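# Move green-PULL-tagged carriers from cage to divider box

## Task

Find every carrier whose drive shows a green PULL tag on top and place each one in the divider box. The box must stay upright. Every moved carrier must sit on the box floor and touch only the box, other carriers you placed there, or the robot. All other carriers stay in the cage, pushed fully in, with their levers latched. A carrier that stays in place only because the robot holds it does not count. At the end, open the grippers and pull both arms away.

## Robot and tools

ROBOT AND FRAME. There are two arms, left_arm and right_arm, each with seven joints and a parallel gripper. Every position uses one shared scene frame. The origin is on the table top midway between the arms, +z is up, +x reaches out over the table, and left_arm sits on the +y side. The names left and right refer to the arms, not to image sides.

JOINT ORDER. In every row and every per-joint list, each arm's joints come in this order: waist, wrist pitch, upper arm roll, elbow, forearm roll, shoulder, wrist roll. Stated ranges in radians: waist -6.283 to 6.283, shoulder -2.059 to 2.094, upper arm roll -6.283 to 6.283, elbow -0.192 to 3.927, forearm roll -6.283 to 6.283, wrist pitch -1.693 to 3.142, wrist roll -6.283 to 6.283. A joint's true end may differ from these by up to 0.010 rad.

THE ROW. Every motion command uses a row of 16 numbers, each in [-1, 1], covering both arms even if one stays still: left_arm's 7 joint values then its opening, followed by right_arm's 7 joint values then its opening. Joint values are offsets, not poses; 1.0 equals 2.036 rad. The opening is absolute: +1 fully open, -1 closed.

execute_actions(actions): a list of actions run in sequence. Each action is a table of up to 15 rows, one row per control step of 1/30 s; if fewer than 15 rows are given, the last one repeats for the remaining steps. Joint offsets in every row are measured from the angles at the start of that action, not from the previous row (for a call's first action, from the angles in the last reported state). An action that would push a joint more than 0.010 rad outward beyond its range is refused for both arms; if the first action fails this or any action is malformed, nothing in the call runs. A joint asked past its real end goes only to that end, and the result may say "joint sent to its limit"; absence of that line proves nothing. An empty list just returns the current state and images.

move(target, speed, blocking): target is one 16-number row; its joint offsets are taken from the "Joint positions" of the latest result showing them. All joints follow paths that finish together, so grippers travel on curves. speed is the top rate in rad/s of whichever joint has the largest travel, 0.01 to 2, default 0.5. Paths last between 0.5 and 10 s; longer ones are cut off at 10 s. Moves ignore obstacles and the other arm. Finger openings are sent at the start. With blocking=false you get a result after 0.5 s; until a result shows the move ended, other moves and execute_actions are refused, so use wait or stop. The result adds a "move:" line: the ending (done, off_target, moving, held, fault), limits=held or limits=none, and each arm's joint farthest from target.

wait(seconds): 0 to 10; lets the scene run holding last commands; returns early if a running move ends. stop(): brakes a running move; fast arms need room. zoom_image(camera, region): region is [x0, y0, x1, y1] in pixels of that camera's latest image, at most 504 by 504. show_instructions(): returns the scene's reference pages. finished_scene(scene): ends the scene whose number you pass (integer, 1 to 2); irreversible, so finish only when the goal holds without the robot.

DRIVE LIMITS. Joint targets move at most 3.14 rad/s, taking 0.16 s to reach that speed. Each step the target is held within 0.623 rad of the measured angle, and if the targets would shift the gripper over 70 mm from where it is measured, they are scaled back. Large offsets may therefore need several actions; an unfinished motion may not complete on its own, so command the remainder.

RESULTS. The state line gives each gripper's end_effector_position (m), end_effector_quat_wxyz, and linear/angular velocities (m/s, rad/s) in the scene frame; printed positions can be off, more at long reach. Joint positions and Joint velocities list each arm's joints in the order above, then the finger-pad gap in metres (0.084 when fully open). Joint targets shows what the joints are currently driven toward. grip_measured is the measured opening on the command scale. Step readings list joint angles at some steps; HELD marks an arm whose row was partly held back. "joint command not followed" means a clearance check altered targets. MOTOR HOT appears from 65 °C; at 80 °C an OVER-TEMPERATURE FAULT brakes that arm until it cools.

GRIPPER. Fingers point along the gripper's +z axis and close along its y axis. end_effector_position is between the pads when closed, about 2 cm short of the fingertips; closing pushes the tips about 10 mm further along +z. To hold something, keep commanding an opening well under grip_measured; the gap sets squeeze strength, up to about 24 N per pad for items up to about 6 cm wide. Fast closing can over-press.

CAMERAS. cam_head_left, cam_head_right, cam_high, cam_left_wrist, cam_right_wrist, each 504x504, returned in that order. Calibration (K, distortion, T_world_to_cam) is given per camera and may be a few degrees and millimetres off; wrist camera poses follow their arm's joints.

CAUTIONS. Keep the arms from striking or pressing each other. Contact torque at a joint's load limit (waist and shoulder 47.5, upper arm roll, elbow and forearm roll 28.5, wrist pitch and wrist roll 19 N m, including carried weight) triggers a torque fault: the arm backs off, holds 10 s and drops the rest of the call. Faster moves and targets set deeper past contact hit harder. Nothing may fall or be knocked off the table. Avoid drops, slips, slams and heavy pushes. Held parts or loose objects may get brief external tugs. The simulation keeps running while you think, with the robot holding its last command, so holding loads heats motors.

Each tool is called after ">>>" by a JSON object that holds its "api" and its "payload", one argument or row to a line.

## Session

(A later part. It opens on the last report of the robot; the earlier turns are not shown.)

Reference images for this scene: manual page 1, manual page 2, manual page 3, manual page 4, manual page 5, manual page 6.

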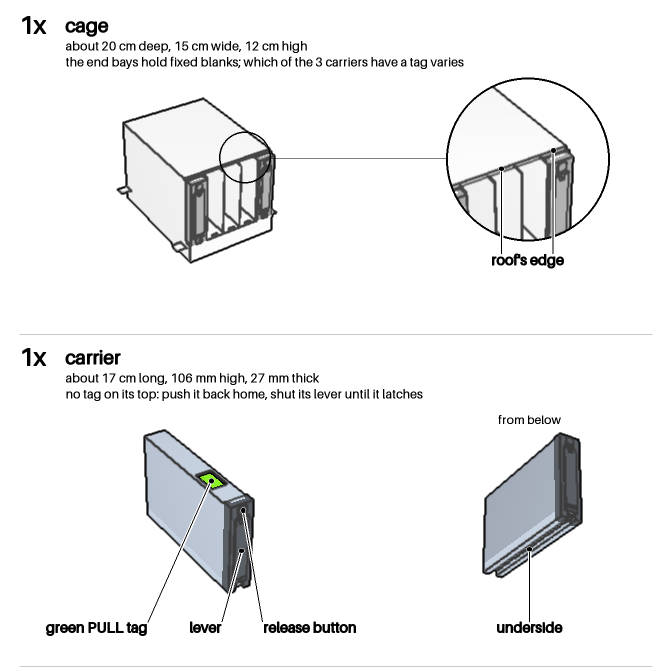

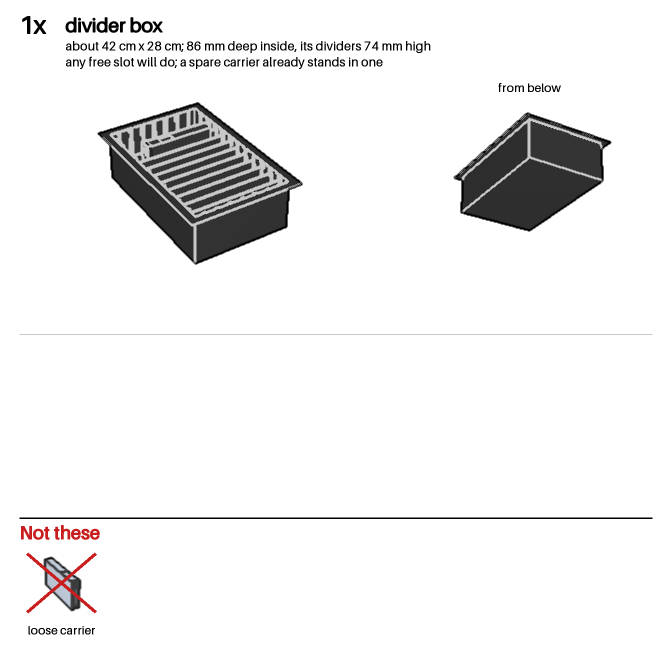

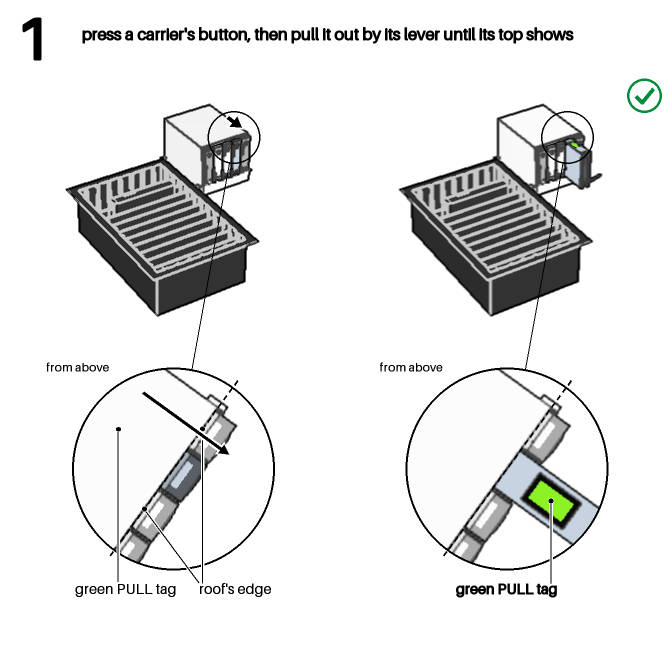

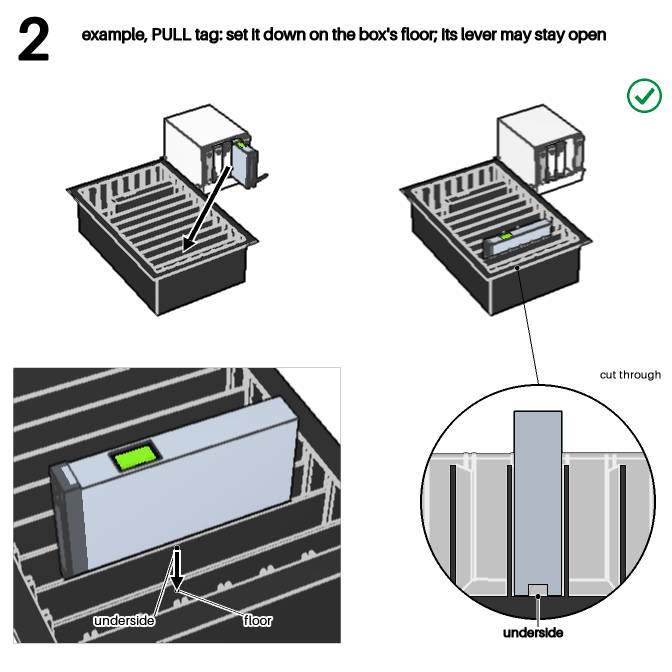

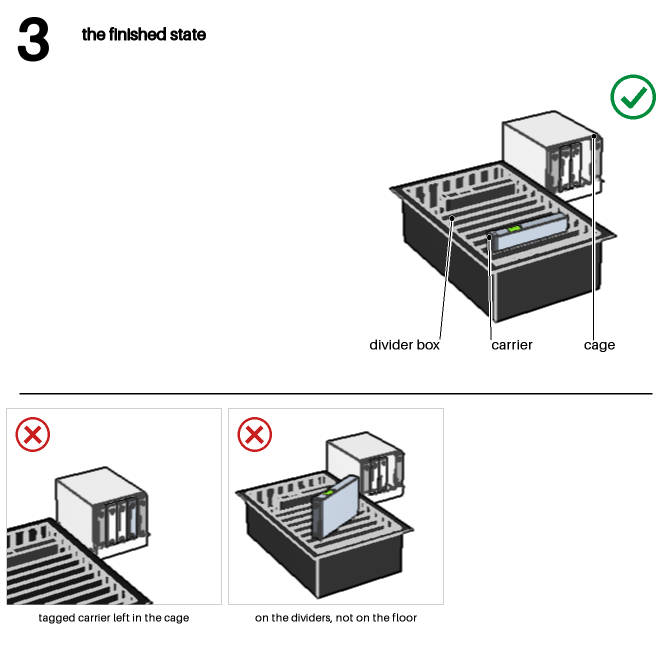

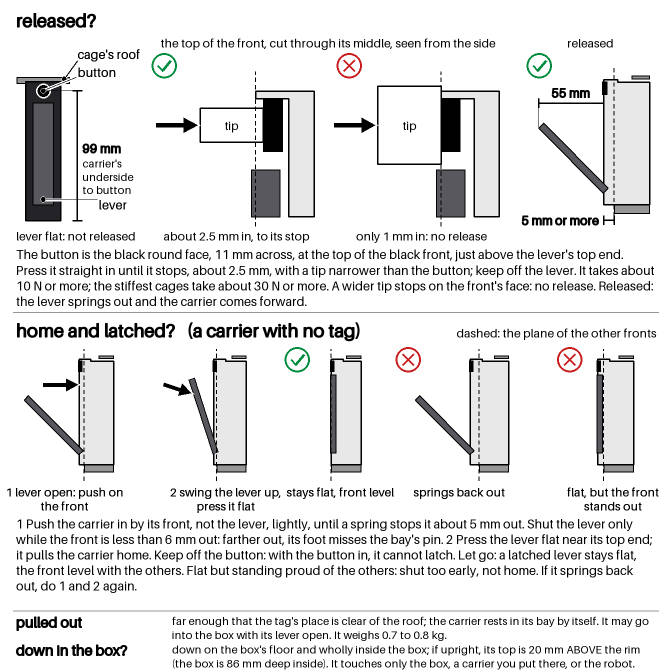

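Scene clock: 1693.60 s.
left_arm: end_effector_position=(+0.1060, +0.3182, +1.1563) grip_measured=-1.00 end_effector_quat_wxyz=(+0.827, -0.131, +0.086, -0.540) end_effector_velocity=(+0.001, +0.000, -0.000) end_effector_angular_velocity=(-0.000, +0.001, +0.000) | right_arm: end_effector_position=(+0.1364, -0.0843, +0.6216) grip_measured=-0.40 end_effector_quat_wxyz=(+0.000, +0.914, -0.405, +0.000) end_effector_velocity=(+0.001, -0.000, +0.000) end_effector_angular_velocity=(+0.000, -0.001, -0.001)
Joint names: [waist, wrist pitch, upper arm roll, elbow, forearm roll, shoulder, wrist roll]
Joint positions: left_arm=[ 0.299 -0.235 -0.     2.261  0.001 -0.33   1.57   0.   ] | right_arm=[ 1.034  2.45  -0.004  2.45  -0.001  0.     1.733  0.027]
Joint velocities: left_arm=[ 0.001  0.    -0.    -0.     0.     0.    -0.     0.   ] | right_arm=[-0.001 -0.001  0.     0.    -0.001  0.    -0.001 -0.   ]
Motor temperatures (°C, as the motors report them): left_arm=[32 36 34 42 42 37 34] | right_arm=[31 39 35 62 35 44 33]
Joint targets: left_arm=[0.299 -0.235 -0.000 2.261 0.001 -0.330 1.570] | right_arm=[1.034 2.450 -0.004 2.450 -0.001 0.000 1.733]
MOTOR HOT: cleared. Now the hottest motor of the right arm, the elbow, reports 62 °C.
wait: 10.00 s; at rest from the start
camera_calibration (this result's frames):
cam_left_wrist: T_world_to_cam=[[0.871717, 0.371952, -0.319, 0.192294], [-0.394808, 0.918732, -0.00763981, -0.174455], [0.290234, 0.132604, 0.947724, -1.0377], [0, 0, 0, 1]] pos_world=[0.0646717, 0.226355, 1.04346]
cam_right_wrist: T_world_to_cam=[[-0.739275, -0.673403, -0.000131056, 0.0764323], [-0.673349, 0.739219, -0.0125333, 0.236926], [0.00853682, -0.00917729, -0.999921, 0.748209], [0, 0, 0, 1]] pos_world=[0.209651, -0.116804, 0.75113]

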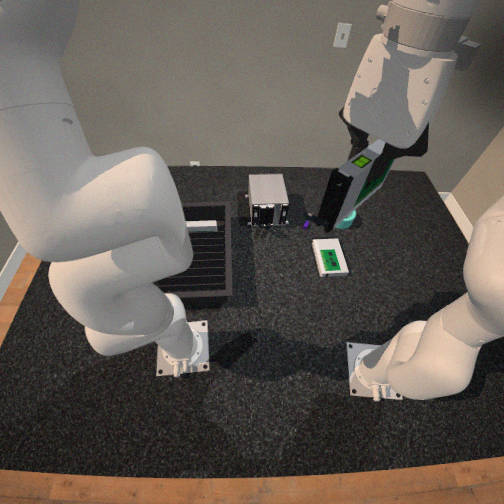

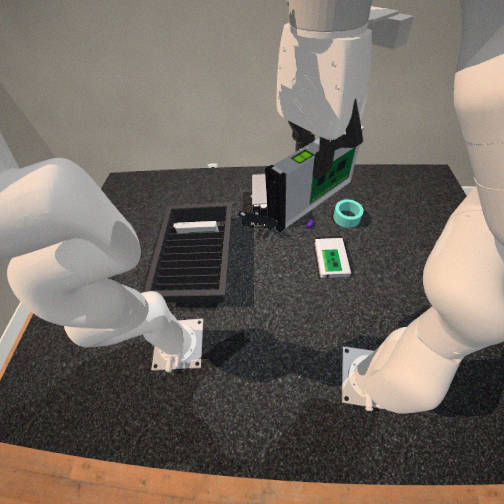

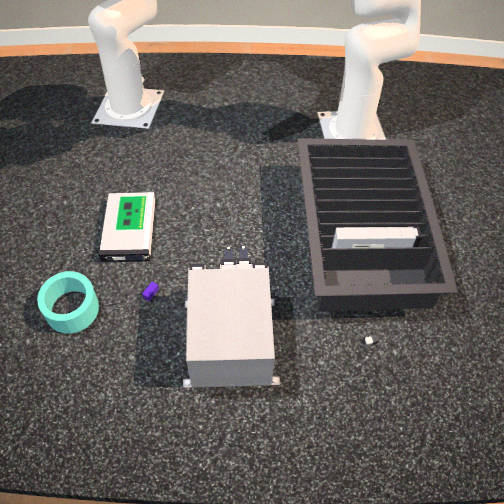

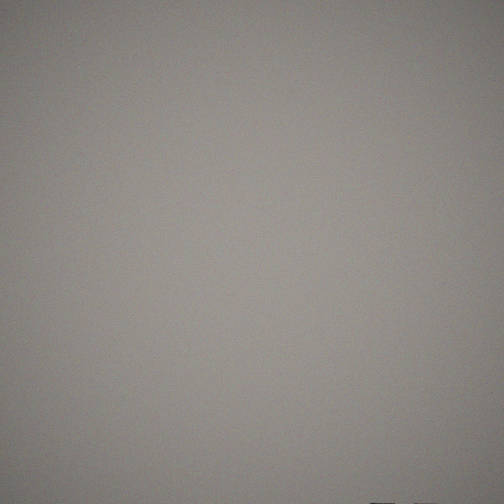

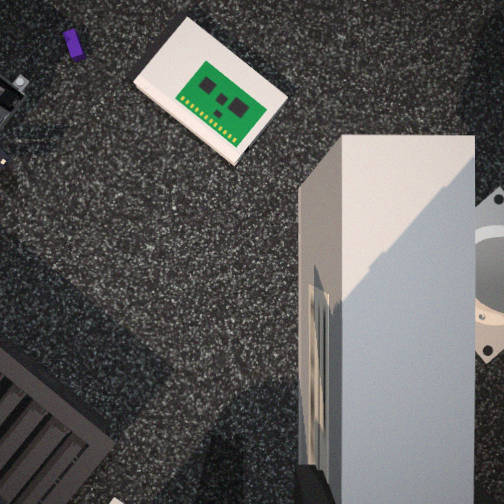

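>>> {"api": "wait", "payload": {
  "seconds": 10
}}

>>> {"api": "wait", "payload": {
  "seconds": 10
}}

>>> {"api": "wait", "payload": {
  "seconds": 10
}}

Scene clock: 1706.90 s.
left_arm: end_effector_position=(+0.1060, +0.3182, +1.1563) grip_measured=-1.00 end_effector_quat_wxyz=(+0.827, -0.131, +0.086, -0.540) end_effector_velocity=(-0.000, +0.000, +0.000) end_effector_angular_velocity=(-0.001, +0.001, +0.002) | right_arm: end_effector_position=(+0.1364, -0.0843, +0.6216) grip_measured=-0.40 end_effector_quat_wxyz=(+0.000, +0.914, -0.405, +0.000) end_effector_velocity=(-0.000, -0.000, +0.000) end_effector_angular_velocity=(+0.000, +0.000, +0.000)
Joint names: [waist, wrist pitch, upper arm roll, elbow, forearm roll, shoulder, wrist roll]
Joint positions: left_arm=[ 0.299 -0.235 -0.     2.261  0.001 -0.33   1.57   0.   ] | right_arm=[ 1.034  2.45  -0.004  2.45  -0.001  0.     1.733  0.027]
Joint velocities: left_arm=[ 0.     0.002  0.001  0.001 -0.    -0.     0.001  0.   ] | right_arm=[-0.    -0.    -0.     0.     0.001 -0.    -0.     0.   ]
Motor temperatures (°C, as the motors report them): left_arm=[32 36 34 42 42 37 34] | right_arm=[31 39 35 61 35 44 33]
Joint targets: left_arm=[0.299 -0.235 -0.000 2.261 0.001 -0.330 1.570] | right_arm=[1.034 2.450 -0.004 2.450 -0.001 0.000 1.733]
wait: 10.00 s; at rest from the start
camera_calibration (this result's frames):
cam_left_wrist: T_world_to_cam=[[0.871717, 0.371952, -0.319, 0.192294], [-0.394809, 0.918732, -0.00763985, -0.174455], [0.290234, 0.132604, 0.947724, -1.0377], [0, 0, 0, 1]] pos_world=[0.0646717, 0.226355, 1.04346]
cam_right_wrist: T_world_to_cam=[[-0.739275, -0.673403, -0.000131051, 0.0764323], [-0.673349, 0.739219, -0.0125333, 0.236926], [0.00853681, -0.00917728, -0.999921, 0.748209], [0, 0, 0, 1]] pos_world=[0.209651, -0.116804, 0.75113]

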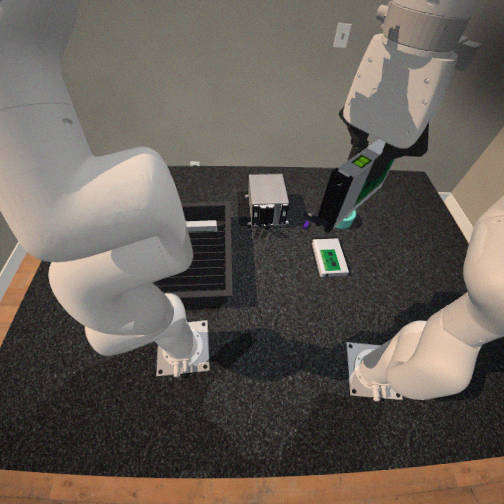

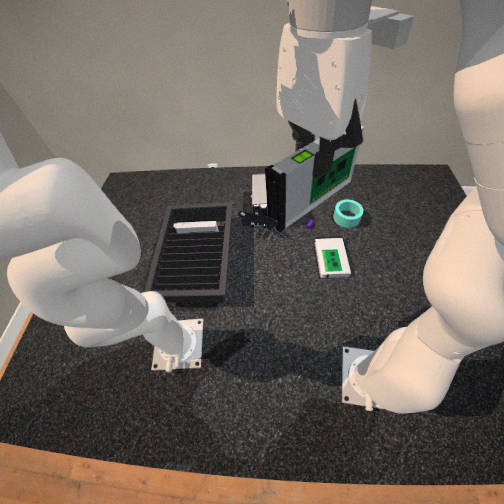

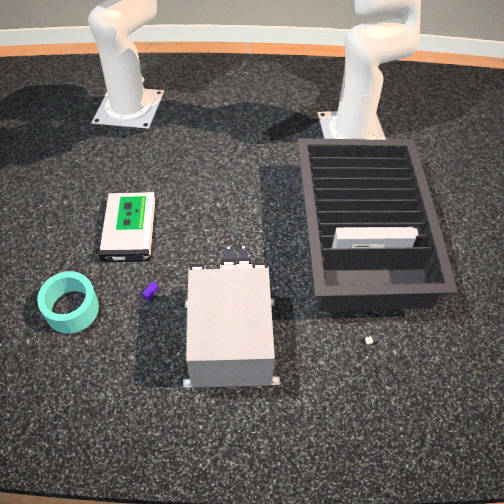

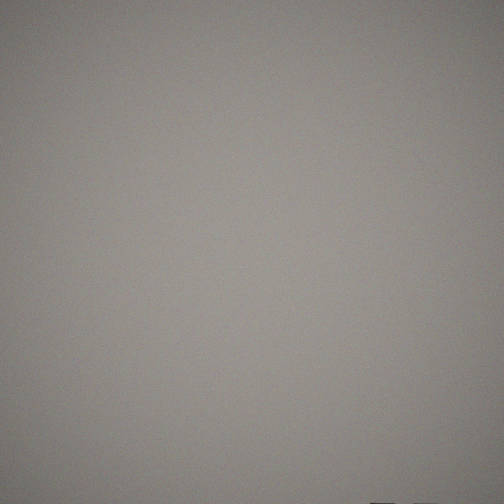

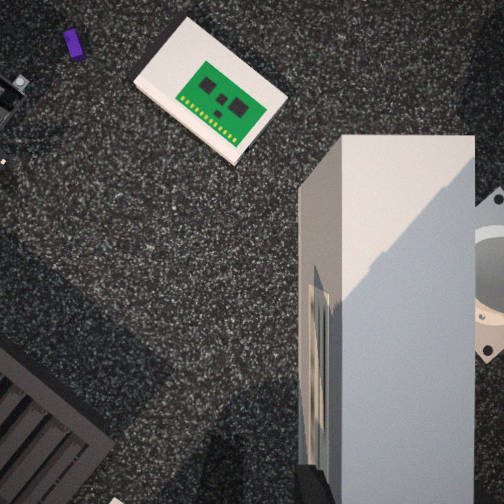

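Scene clock: 1716.90 s.
left_arm: end_effector_position=(+0.1060, +0.3182, +1.1563) grip_measured=-1.00 end_effector_quat_wxyz=(+0.827, -0.131, +0.086, -0.540) end_effector_velocity=(+0.001, -0.001, -0.000) end_effector_angular_velocity=(+0.000, +0.001, -0.003) | right_arm: end_effector_position=(+0.1364, -0.0843, +0.6216) grip_measured=-0.40 end_effector_quat_wxyz=(+0.000, +0.914, -0.405, +0.000) end_effector_velocity=(+0.000, +0.000, -0.000) end_effector_angular_velocity=(+0.000, +0.000, +0.000)
Joint names: [waist, wrist pitch, upper arm roll, elbow, forearm roll, shoulder, wrist roll]
Joint positions: left_arm=[ 0.299 -0.235 -0.     2.261  0.001 -0.33   1.57   0.   ] | right_arm=[ 1.034  2.45  -0.004  2.45  -0.001  0.     1.733  0.027]
Joint velocities: left_arm=[-0.     0.001 -0.003 -0.     0.     0.    -0.     0.   ] | right_arm=[-0.001 -0.    -0.    -0.     0.001  0.    -0.001 -0.   ]
Motor temperatures (°C, as the motors report them): left_arm=[32 36 34 42 42 37 34] | right_arm=[31 39 35 61 35 44 33]
Joint targets: left_arm=[0.299 -0.235 -0.000 2.261 0.001 -0.330 1.570] | right_arm=[1.034 2.450 -0.004 2.450 -0.001 0.000 1.733]
wait: 10.00 s; at rest by 0.17 s
camera_calibration (this result's frames):
cam_left_wrist: T_world_to_cam=[[0.871717, 0.371952, -0.319, 0.192295], [-0.394808, 0.918732, -0.00763985, -0.174455], [0.290234, 0.132604, 0.947724, -1.0377], [0, 0, 0, 1]] pos_world=[0.0646717, 0.226355, 1.04346]
cam_right_wrist: T_world_to_cam=[[-0.739275, -0.673403, -0.000131132, 0.0764323], [-0.673349, 0.739218, -0.0125332, 0.236926], [0.00853686, -0.00917722, -0.999921, 0.748209], [0, 0, 0, 1]] pos_world=[0.209651, -0.116804, 0.75113]

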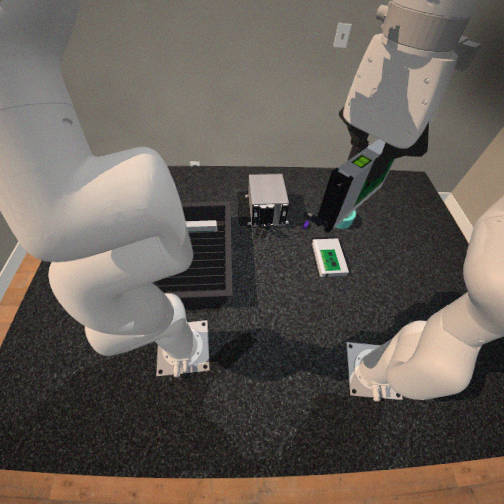

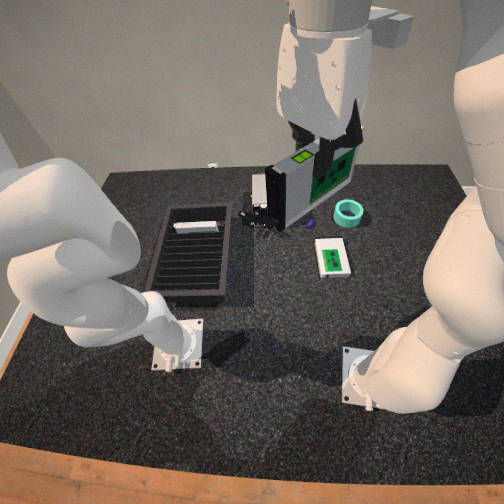

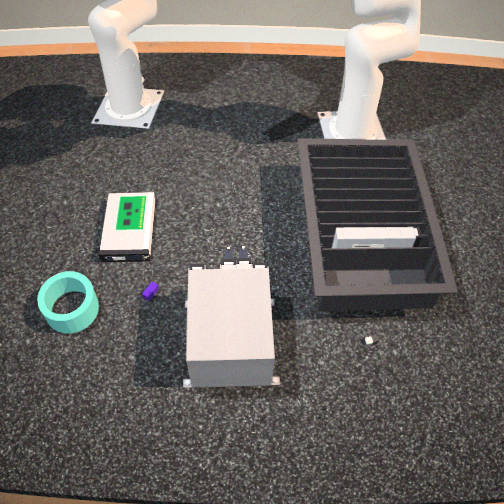

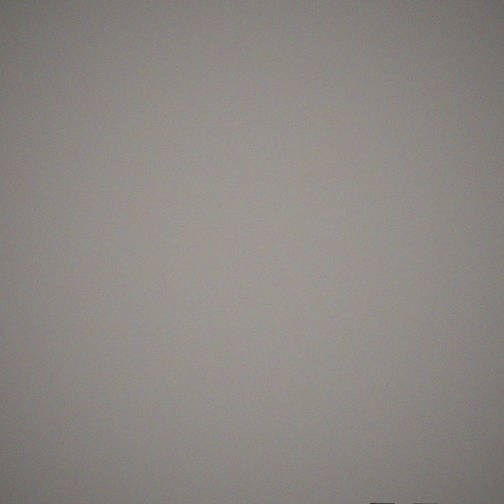

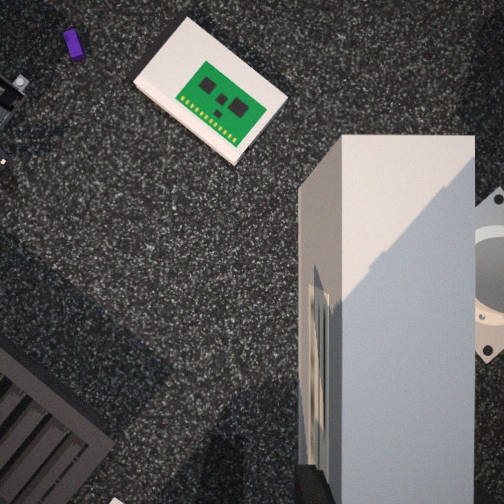

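Scene clock: 1726.90 s.
left_arm: end_effector_position=(+0.1060, +0.3182, +1.1563) grip_measured=-1.00 end_effector_quat_wxyz=(+0.827, -0.131, +0.086, -0.540) end_effector_velocity=(-0.000, -0.000, +0.000) end_effector_angular_velocity=(+0.000, -0.001, +0.000) | right_arm: end_effector_position=(+0.1364, -0.0843, +0.6216) grip_measured=-0.40 end_effector_quat_wxyz=(+0.000, +0.914, -0.405, +0.000) end_effector_velocity=(-0.000, +0.000, +0.000) end_effector_angular_velocity=(+0.001, +0.000, +0.000)
Joint names: [waist, wrist pitch, upper arm roll, elbow, forearm roll, shoulder, wrist roll]
Joint positions: left_arm=[ 0.299 -0.235 -0.     2.261  0.001 -0.33   1.57   0.   ] | right_arm=[ 1.034  2.45  -0.004  2.45  -0.001  0.     1.733  0.027]
Joint velocities: left_arm=[ 0.    -0.001  0.    -0.     0.     0.    -0.     0.   ] | right_arm=[-0.001 -0.    -0.     0.     0.001 -0.    -0.     0.   ]
Motor temperatures (°C, as the motors report them): left_arm=[32 36 34 42 42 37 34] | right_arm=[31 39 35 61 35 44 33]
Joint targets: left_arm=[0.299 -0.235 -0.000 2.261 0.001 -0.330 1.570] | right_arm=[1.034 2.450 -0.004 2.450 -0.001 0.000 1.733]
wait: 10.00 s; at rest by 0.17 s
camera_calibration (this result's frames):
cam_left_wrist: T_world_to_cam=[[0.871717, 0.371952, -0.319, 0.192295], [-0.394808, 0.918732, -0.00763983, -0.174455], [0.290234, 0.132604, 0.947724, -1.0377], [0, 0, 0, 1]] pos_world=[0.0646717, 0.226355, 1.04346]
cam_right_wrist: T_world_to_cam=[[-0.739275, -0.673403, -0.000131286, 0.0764324], [-0.673349, 0.739218, -0.0125332, 0.236926], [0.00853697, -0.00917712, -0.999921, 0.74821], [0, 0, 0, 1]] pos_world=[0.209651, -0.116804, 0.75113]

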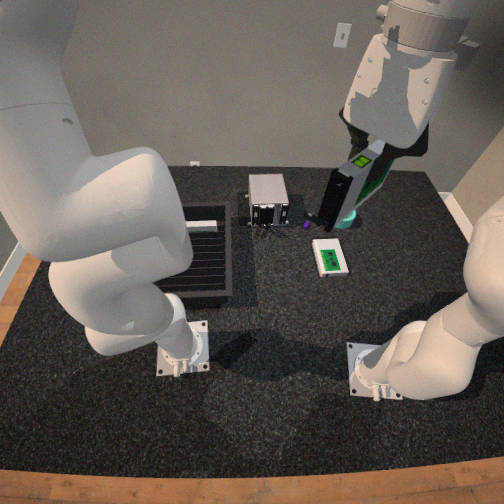

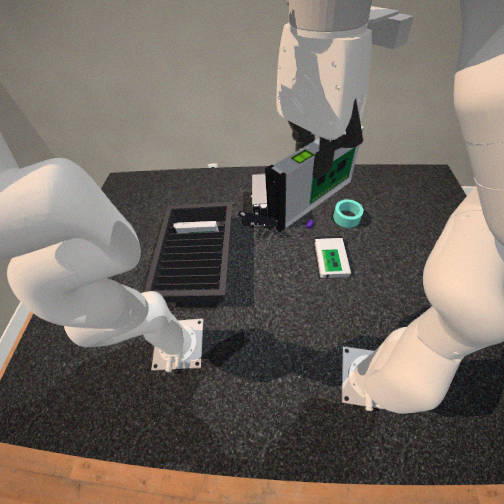

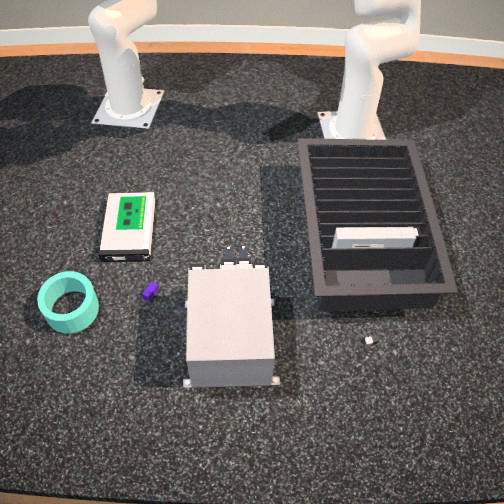

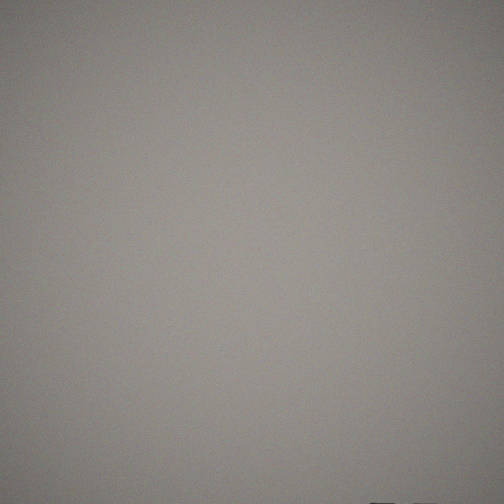

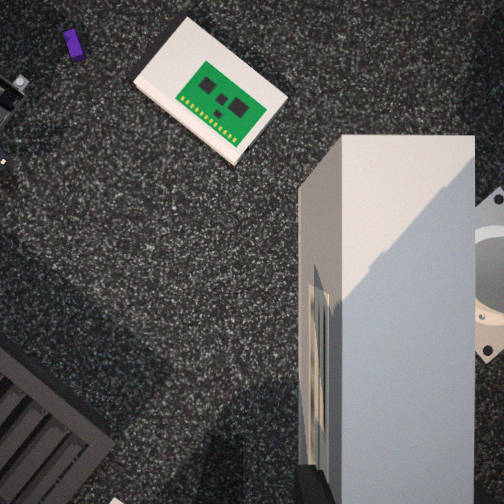

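>>> {"api": "move", "payload": {
  "target": [0,0,0,0,0,0,0,-1, 0.0819,-0.5189,0,-0.1775,0,0.3399,0.418,-1],
  "speed": 0.3
}}

Scene clock: 1741.87 s.
left_arm: end_effector_position=(+0.1060, +0.3182, +1.1563) grip_measured=-1.00 end_effector_quat_wxyz=(+0.827, -0.131, +0.086, -0.540) end_effector_velocity=(-0.000, -0.000, +0.000) end_effector_angular_velocity=(+0.001, -0.001, -0.000) | right_arm: end_effector_position=(+0.2736, +0.2644, +0.2253) grip_measured=-0.40 end_effector_quat_wxyz=(-0.002, +0.726, -0.687, +0.001) end_effector_velocity=(-0.003, -0.001, -0.010) end_effector_angular_velocity=(-0.015, +0.010, +0.001)
Joint names: [waist, wrist pitch, upper arm roll, elbow, forearm roll, shoulder, wrist roll]
Joint positions: left_arm=[ 0.299 -0.235 -0.     2.261  0.001 -0.33   1.57   0.   ] | right_arm=[ 1.201  1.394 -0.004  2.089 -0.001  0.691  2.584  0.027]
Joint velocities: left_arm=[-0.001 -0.001 -0.     0.     0.     0.     0.001  0.   ] | right_arm=[ 0.001 -0.002  0.002 -0.01   0.001  0.01   0.001  0.   ]
Motor temperatures (°C, as the motors report them): left_arm=[32 36 34 42 42 37 34] | right_arm=[31 39 35 63 35 45 33]
Joint targets: left_arm=[0.299 -0.235 -0.000 2.261 0.001 -0.330 1.570] | right_arm=[1.201 1.393 -0.004 2.088 -0.001 0.692 2.584]
move: done; limits=none; left_arm: farthest joint: the waist, 0.000 radians from its target (0.000 radians at the start); right_arm: farthest joint: the shoulder, 0.001 radians from its target (0.692 radians at the start)
camera_calibration (this result's frames):
cam_left_wrist: T_world_to_cam=[[0.871717, 0.371952, -0.319, 0.192294], [-0.394808, 0.918732, -0.00763974, -0.174455], [0.290234, 0.132603, 0.947724, -1.0377], [0, 0, 0, 1]] pos_world=[0.0646716, 0.226355, 1.04346]
cam_right_wrist: T_world_to_cam=[[-0.998375, -0.0567191, -0.00548515, 0.321635], [-0.0566593, 0.998338, -0.0105073, -0.171068], [0.006072, -0.0101795, -0.99993, 0.354883], [0, 0, 0, 1]] pos_world=[0.309265, 0.192639, 0.354825]

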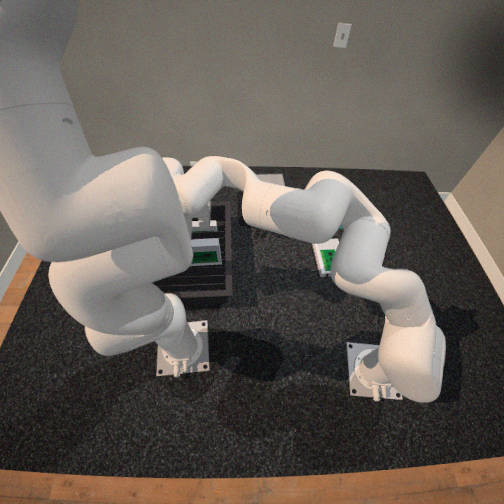

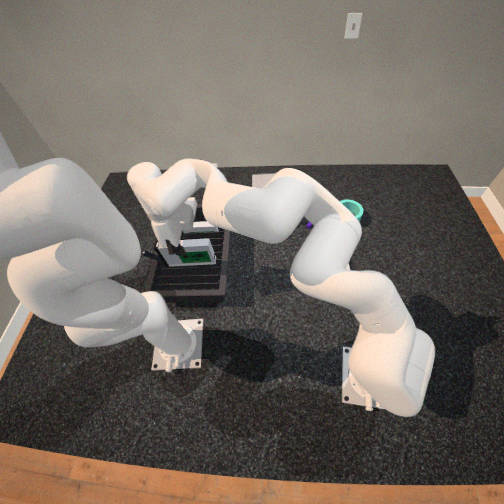

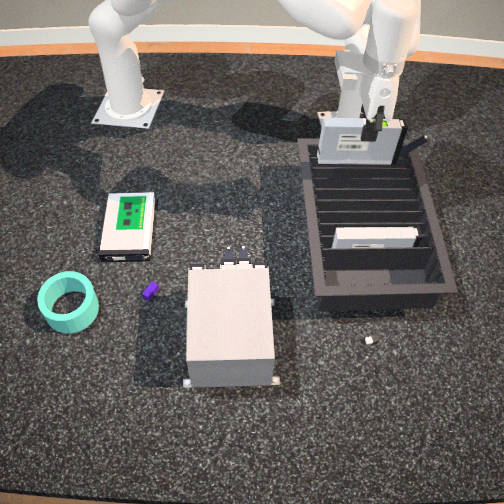

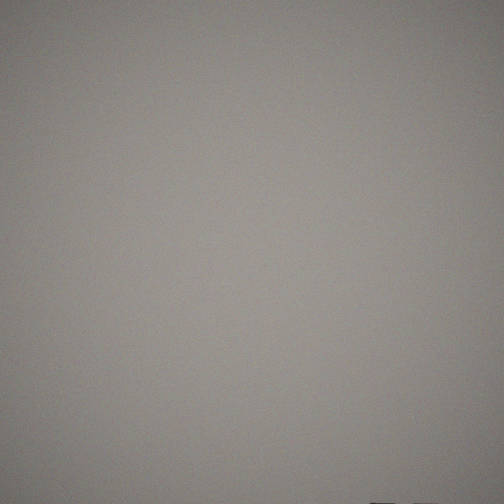

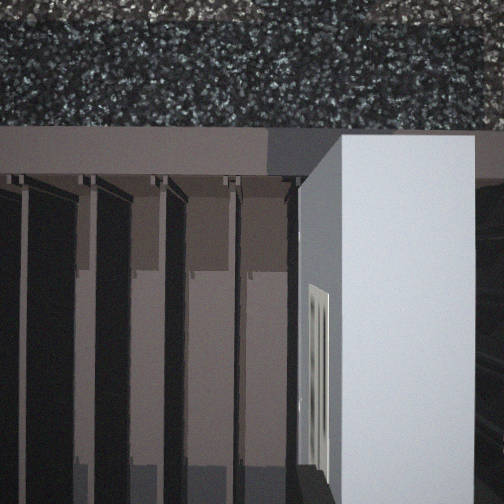

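>>> {"api": "zoom_image", "payload": {
  "camera": "cam_right_wrist",
  "region": [140, 110, 350, 320]
}}

Region (140, 110, 350, 320) of cam_right_wrist's 504x504 image, scaled by 2.400, with more detail than that image has.

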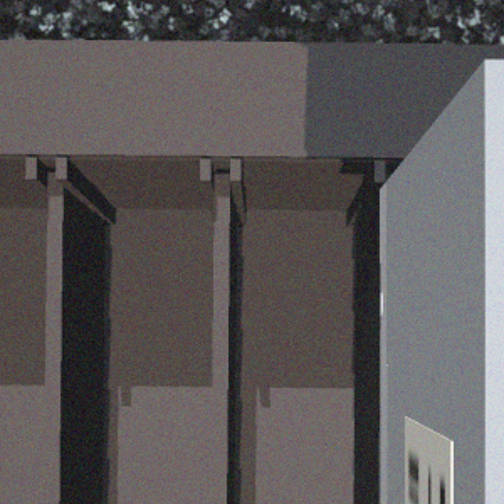

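>>> {"api": "move", "payload": {
  "target": [0,0,0,0,0,0,0,-1, 0.0042,-0.0592,0,-0.0749,0,-0.0157,0.0042,-1],
  "speed": 0.15
}}

Scene clock: 1769.53 s.
left_arm: end_effector_position=(+0.1060, +0.3182, +1.1563) grip_measured=-1.00 end_effector_quat_wxyz=(+0.827, -0.131, +0.086, -0.540) end_effector_velocity=(-0.000, -0.001, +0.000) end_effector_angular_velocity=(+0.000, -0.001, -0.003) | right_arm: end_effector_position=(+0.2657, +0.2611, +0.1905) grip_measured=-0.40 end_effector_quat_wxyz=(-0.003, +0.726, -0.687, +0.001) end_effector_velocity=(-0.001, -0.000, -0.002) end_effector_angular_velocity=(-0.002, +0.001, +0.001)
Joint names: [waist, wrist pitch, upper arm roll, elbow, forearm roll, shoulder, wrist roll]
Joint positions: left_arm=[ 0.299 -0.235 -0.     2.261  0.001 -0.33   1.57   0.   ] | right_arm=[ 1.209  1.273 -0.004  1.937 -0.001  0.659  2.592  0.027]
Joint velocities: left_arm=[-0.    -0.001 -0.001 -0.     0.    -0.    -0.002  0.   ] | right_arm=[ 0.001 -0.002  0.    -0.005 -0.     0.001  0.    -0.   ]
Motor temperatures (°C, as the motors report them): left_arm=[32 36 34 42 42 37 34] | right_arm=[31 39 35 71 35 50 33]
Joint targets: left_arm=[0.299 -0.235 -0.000 2.261 0.001 -0.330 1.570] | right_arm=[1.209 1.273 -0.004 1.936 -0.001 0.659 2.592]
MOTOR HOT: a motor of the right arm reached 65 °C. Now the hottest motor of the right arm, the elbow, reports 71 °C. The temperature limit of the motors' drives, at which the controller stops that arm, is 80 °C. To cool a motor, set the load down, stop pushing, or move to a pose that needs little force.
move: done; limits=none; left_arm: farthest joint: the waist, 0.000 radians from its target (0.000 radians at the start); right_arm: farthest joint: the waist, 0.000 radians from its target (0.009 radians at the start)
camera_calibration (this result's frames):
cam_left_wrist: T_world_to_cam=[[0.871717, 0.371952, -0.319, 0.192295], [-0.394808, 0.918732, -0.00763968, -0.174455], [0.290234, 0.132603, 0.947724, -1.0377], [0, 0, 0, 1]] pos_world=[0.0646715, 0.226355, 1.04346]
cam_right_wrist: T_world_to_cam=[[-0.998374, -0.0567135, -0.00566342, 0.313416], [-0.0566553, 0.998344, -0.00995388, -0.168777], [0.00621856, -0.00961684, -0.999934, 0.319897], [0, 0, 0, 1]] pos_world=[0.301356, 0.189349, 0.319971]

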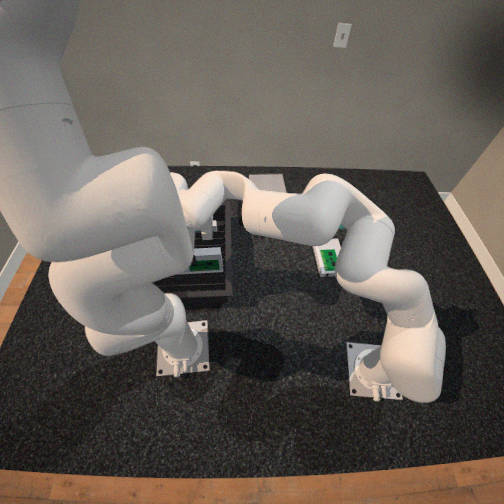

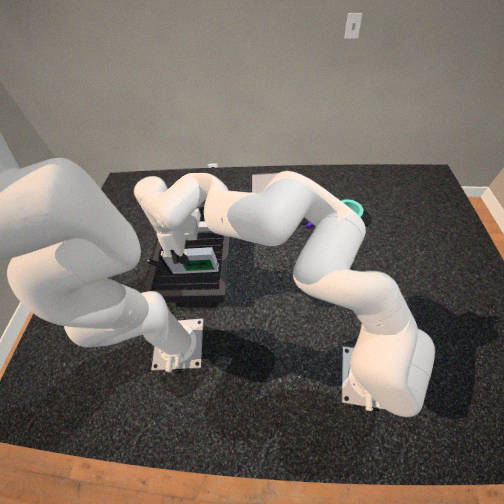

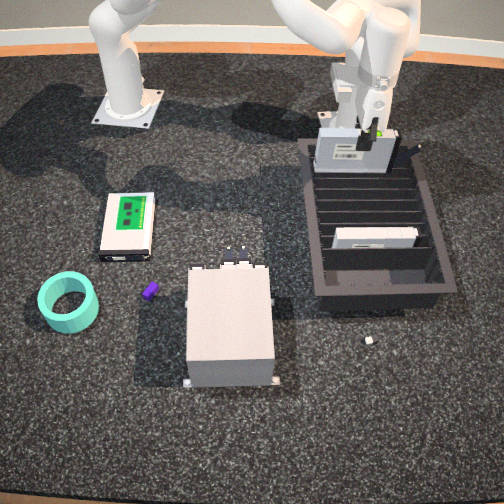

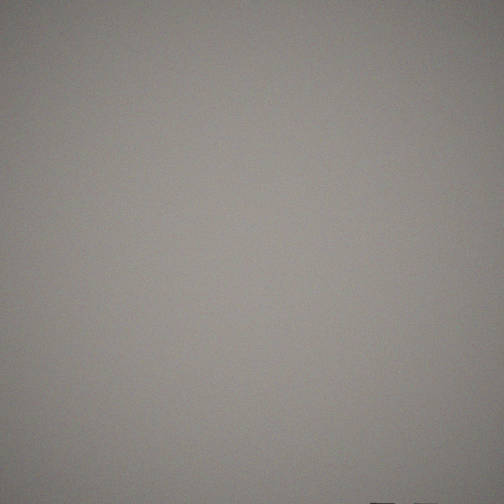

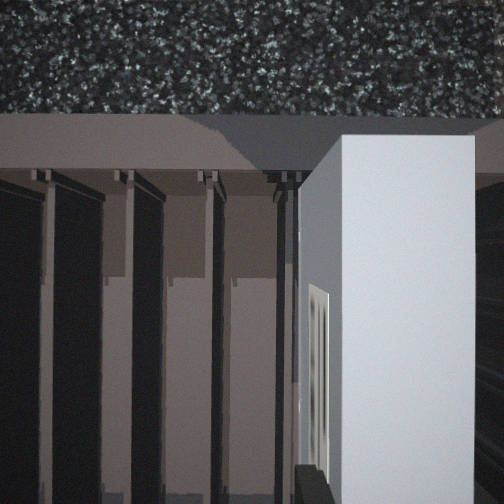

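>>> {"api": "move", "payload": {
  "target": [0,0,0,0,0,0,0,-1, 0,-0.0501,0,-0.0407,0,0.0094,0,-1],
  "speed": 0.09
}}

>>> {"api": "move", "payload": {
  "target": [0,0,0,0,0,0,0,-1, 0,-0.0530,0,-0.0320,0,0.0209,0,-1],
  "speed": 0.08
}}

Scene clock: 1778.97 s.
left_arm: end_effector_position=(+0.1060, +0.3182, +1.1563) grip_measured=-1.00 end_effector_quat_wxyz=(+0.827, -0.131, +0.086, -0.540) end_effector_velocity=(-0.000, -0.000, +0.000) end_effector_angular_velocity=(+0.000, -0.001, -0.002) | right_arm: end_effector_position=(+0.2659, +0.2605, +0.1510) grip_measured=-0.40 end_effector_quat_wxyz=(-0.003, +0.726, -0.687, +0.001) end_effector_velocity=(+0.001, +0.000, -0.001) end_effector_angular_velocity=(+0.001, -0.000, +0.000)
Joint names: [waist, wrist pitch, upper arm roll, elbow, forearm roll, shoulder, wrist roll]
Joint positions: left_arm=[ 0.299 -0.235 -0.     2.261  0.001 -0.33   1.57   0.   ] | right_arm=[ 1.209  1.171 -0.005  1.854 -0.001  0.678  2.593  0.027]
Joint velocities: left_arm=[-0.001 -0.001 -0.     0.    -0.    -0.    -0.001  0.   ] | right_arm=[-0.001 -0.003  0.001 -0.002 -0.     0.    -0.001 -0.   ]
Motor temperatures (°C, as the motors report them): left_arm=[32 36 34 42 42 37 34] | right_arm=[31 39 35 72 35 51 33]
Joint targets: left_arm=[0.299 -0.235 -0.000 2.261 0.001 -0.330 1.570] | right_arm=[1.209 1.171 -0.004 1.854 -0.001 0.678 2.592]
MOTOR HOT: still on. Now the hottest motor of the right arm, the elbow, reports 72 °C; a drive's own limit is 80 °C.
move: done; limits=none; left_arm: farthest joint: the waist, 0.000 radians from its target (0.000 radians at the start); right_arm: farthest joint: the upper arm roll, 0.001 radians from its target (0.000 radians at the start)
camera_calibration (this result's frames):
cam_left_wrist: T_world_to_cam=[[0.871717, 0.371952, -0.319, 0.192295], [-0.394808, 0.918732, -0.00763969, -0.174455], [0.290234, 0.132603, 0.947724, -1.0377], [0, 0, 0, 1]] pos_world=[0.0646716, 0.226355, 1.04346]
cam_right_wrist: T_world_to_cam=[[-0.998399, -0.0562085, -0.00627979, 0.313402], [-0.056145, 0.998374, -0.0098716, -0.16862], [0.00682445, -0.00950322, -0.999932, 0.280195], [0, 0, 0, 1]] pos_world=[0.301521, 0.188624, 0.280479]

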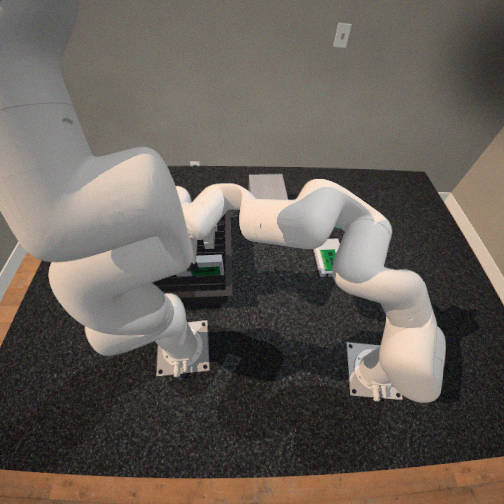

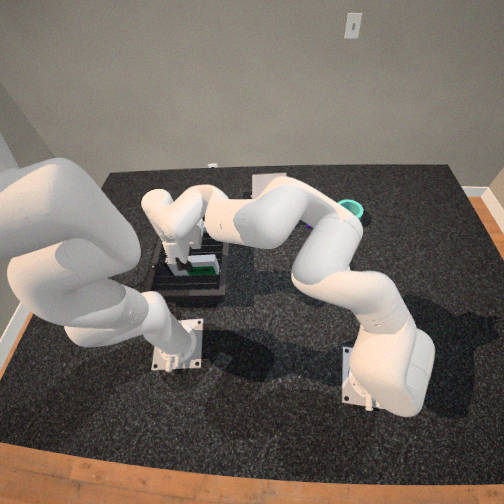

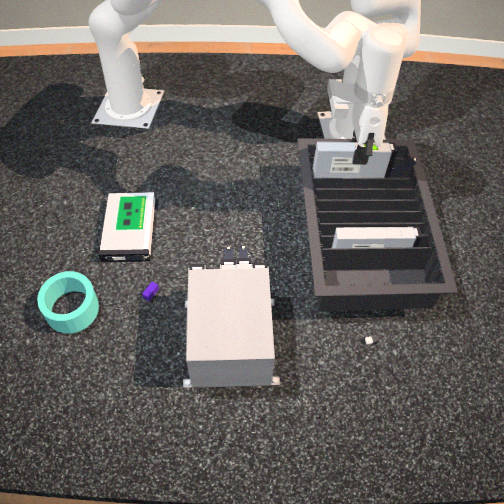

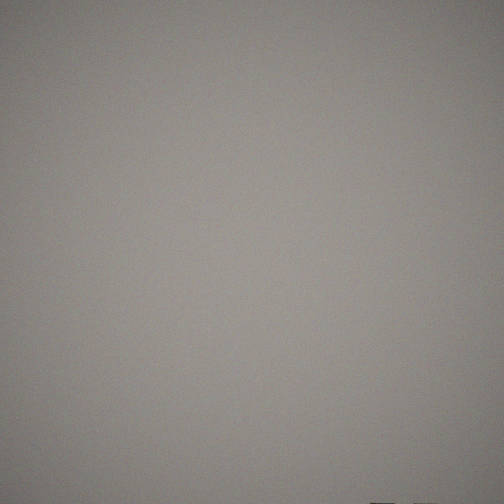

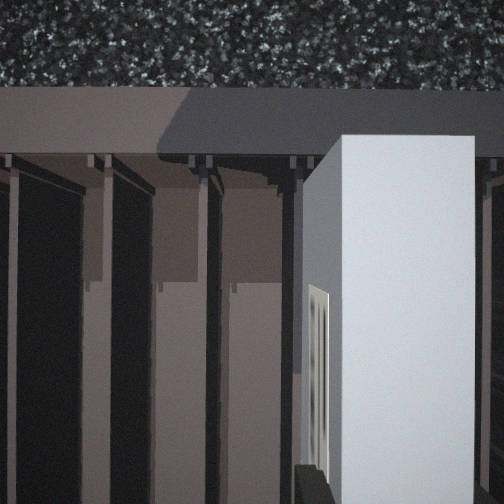

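Scene clock: 1780.70 s.
left_arm: end_effector_position=(+0.1060, +0.3182, +1.1563) grip_measured=-1.00 end_effector_quat_wxyz=(+0.827, -0.131, +0.086, -0.540) end_effector_velocity=(+0.001, -0.001, -0.000) end_effector_angular_velocity=(+0.001, +0.001, -0.002) | right_arm: end_effector_position=(+0.2661, +0.2600, +0.1046) grip_measured=-0.40 end_effector_quat_wxyz=(-0.003, +0.726, -0.688, +0.002) end_effector_velocity=(+0.000, +0.001, -0.000) end_effector_angular_velocity=(+0.004, -0.001, -0.000)
Joint names: [waist, wrist pitch, upper arm roll, elbow, forearm roll, shoulder, wrist roll]
Joint positions: left_arm=[ 0.299 -0.235 -0.     2.261  0.001 -0.33   1.57   0.   ] | right_arm=[ 1.209  1.064 -0.005  1.79  -0.002  0.721  2.593  0.027]
Joint velocities: left_arm=[-0.    -0.    -0.003 -0.001 -0.     0.     0.     0.   ] | right_arm=[-0.    -0.005  0.     0.     0.001  0.001  0.    -0.   ]
Motor temperatures (°C, as the motors report them): left_arm=[32 36 34 42 42 37 34] | right_arm=[31 39 35 72 35 51 33]
Joint targets: left_arm=[0.299 -0.235 -0.000 2.261 0.001 -0.330 1.570] | right_arm=[1.209 1.064 -0.005 1.789 -0.001 0.721 2.593]
MOTOR HOT: still on. Now the hottest motor of the right arm, the elbow, reports 72 °C; a drive's own limit is 80 °C.
move: done; limits=none; left_arm: farthest joint: the waist, 0.000 radians from its target (0.000 radians at the start); right_arm: farthest joint: the elbow, 0.001 radians from its target (0.066 radians at the start)
camera_calibration (this result's frames):
cam_left_wrist: T_world_to_cam=[[0.871717, 0.371951, -0.319, 0.192295], [-0.394808, 0.918732, -0.00763968, -0.174455], [0.290234, 0.132603, 0.947724, -1.0377], [0, 0, 0, 1]] pos_world=[0.0646717, 0.226355, 1.04346]
cam_right_wrist: T_world_to_cam=[[-0.998405, -0.0560604, -0.00674681, 0.313297], [-0.055993, 0.998383, -0.00979491, -0.168685], [0.007285, -0.00940151, -0.999929, 0.233689], [0, 0, 0, 1]] pos_world=[0.301649, 0.188173, 0.234134]

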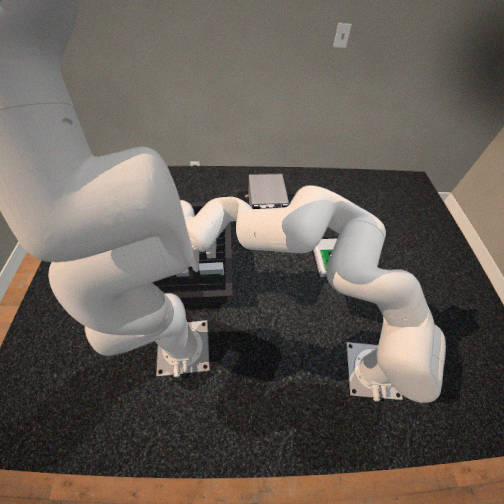

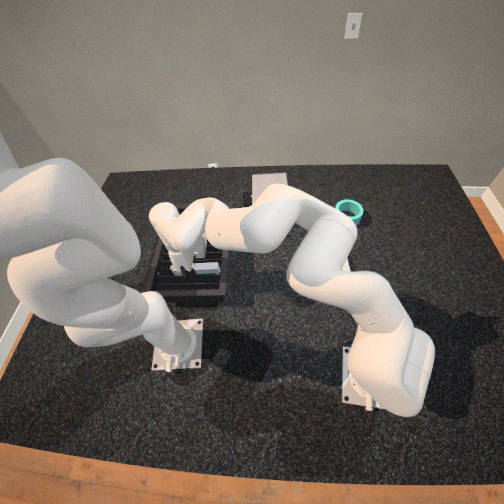

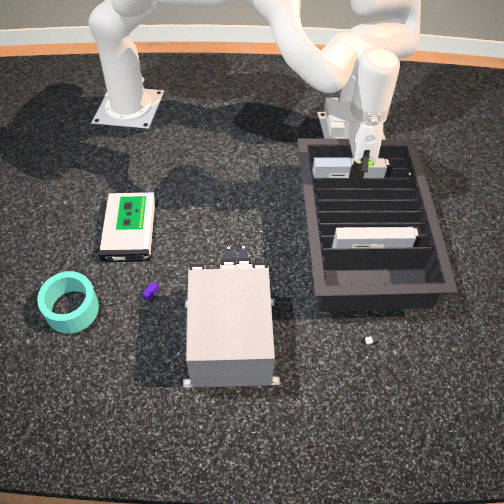

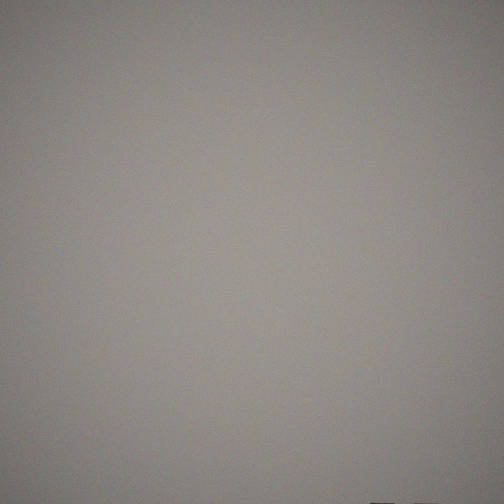

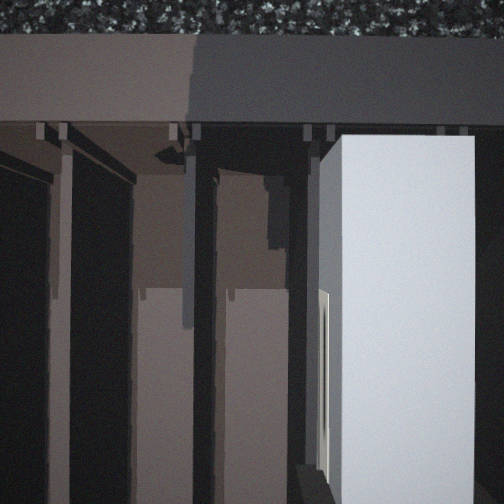

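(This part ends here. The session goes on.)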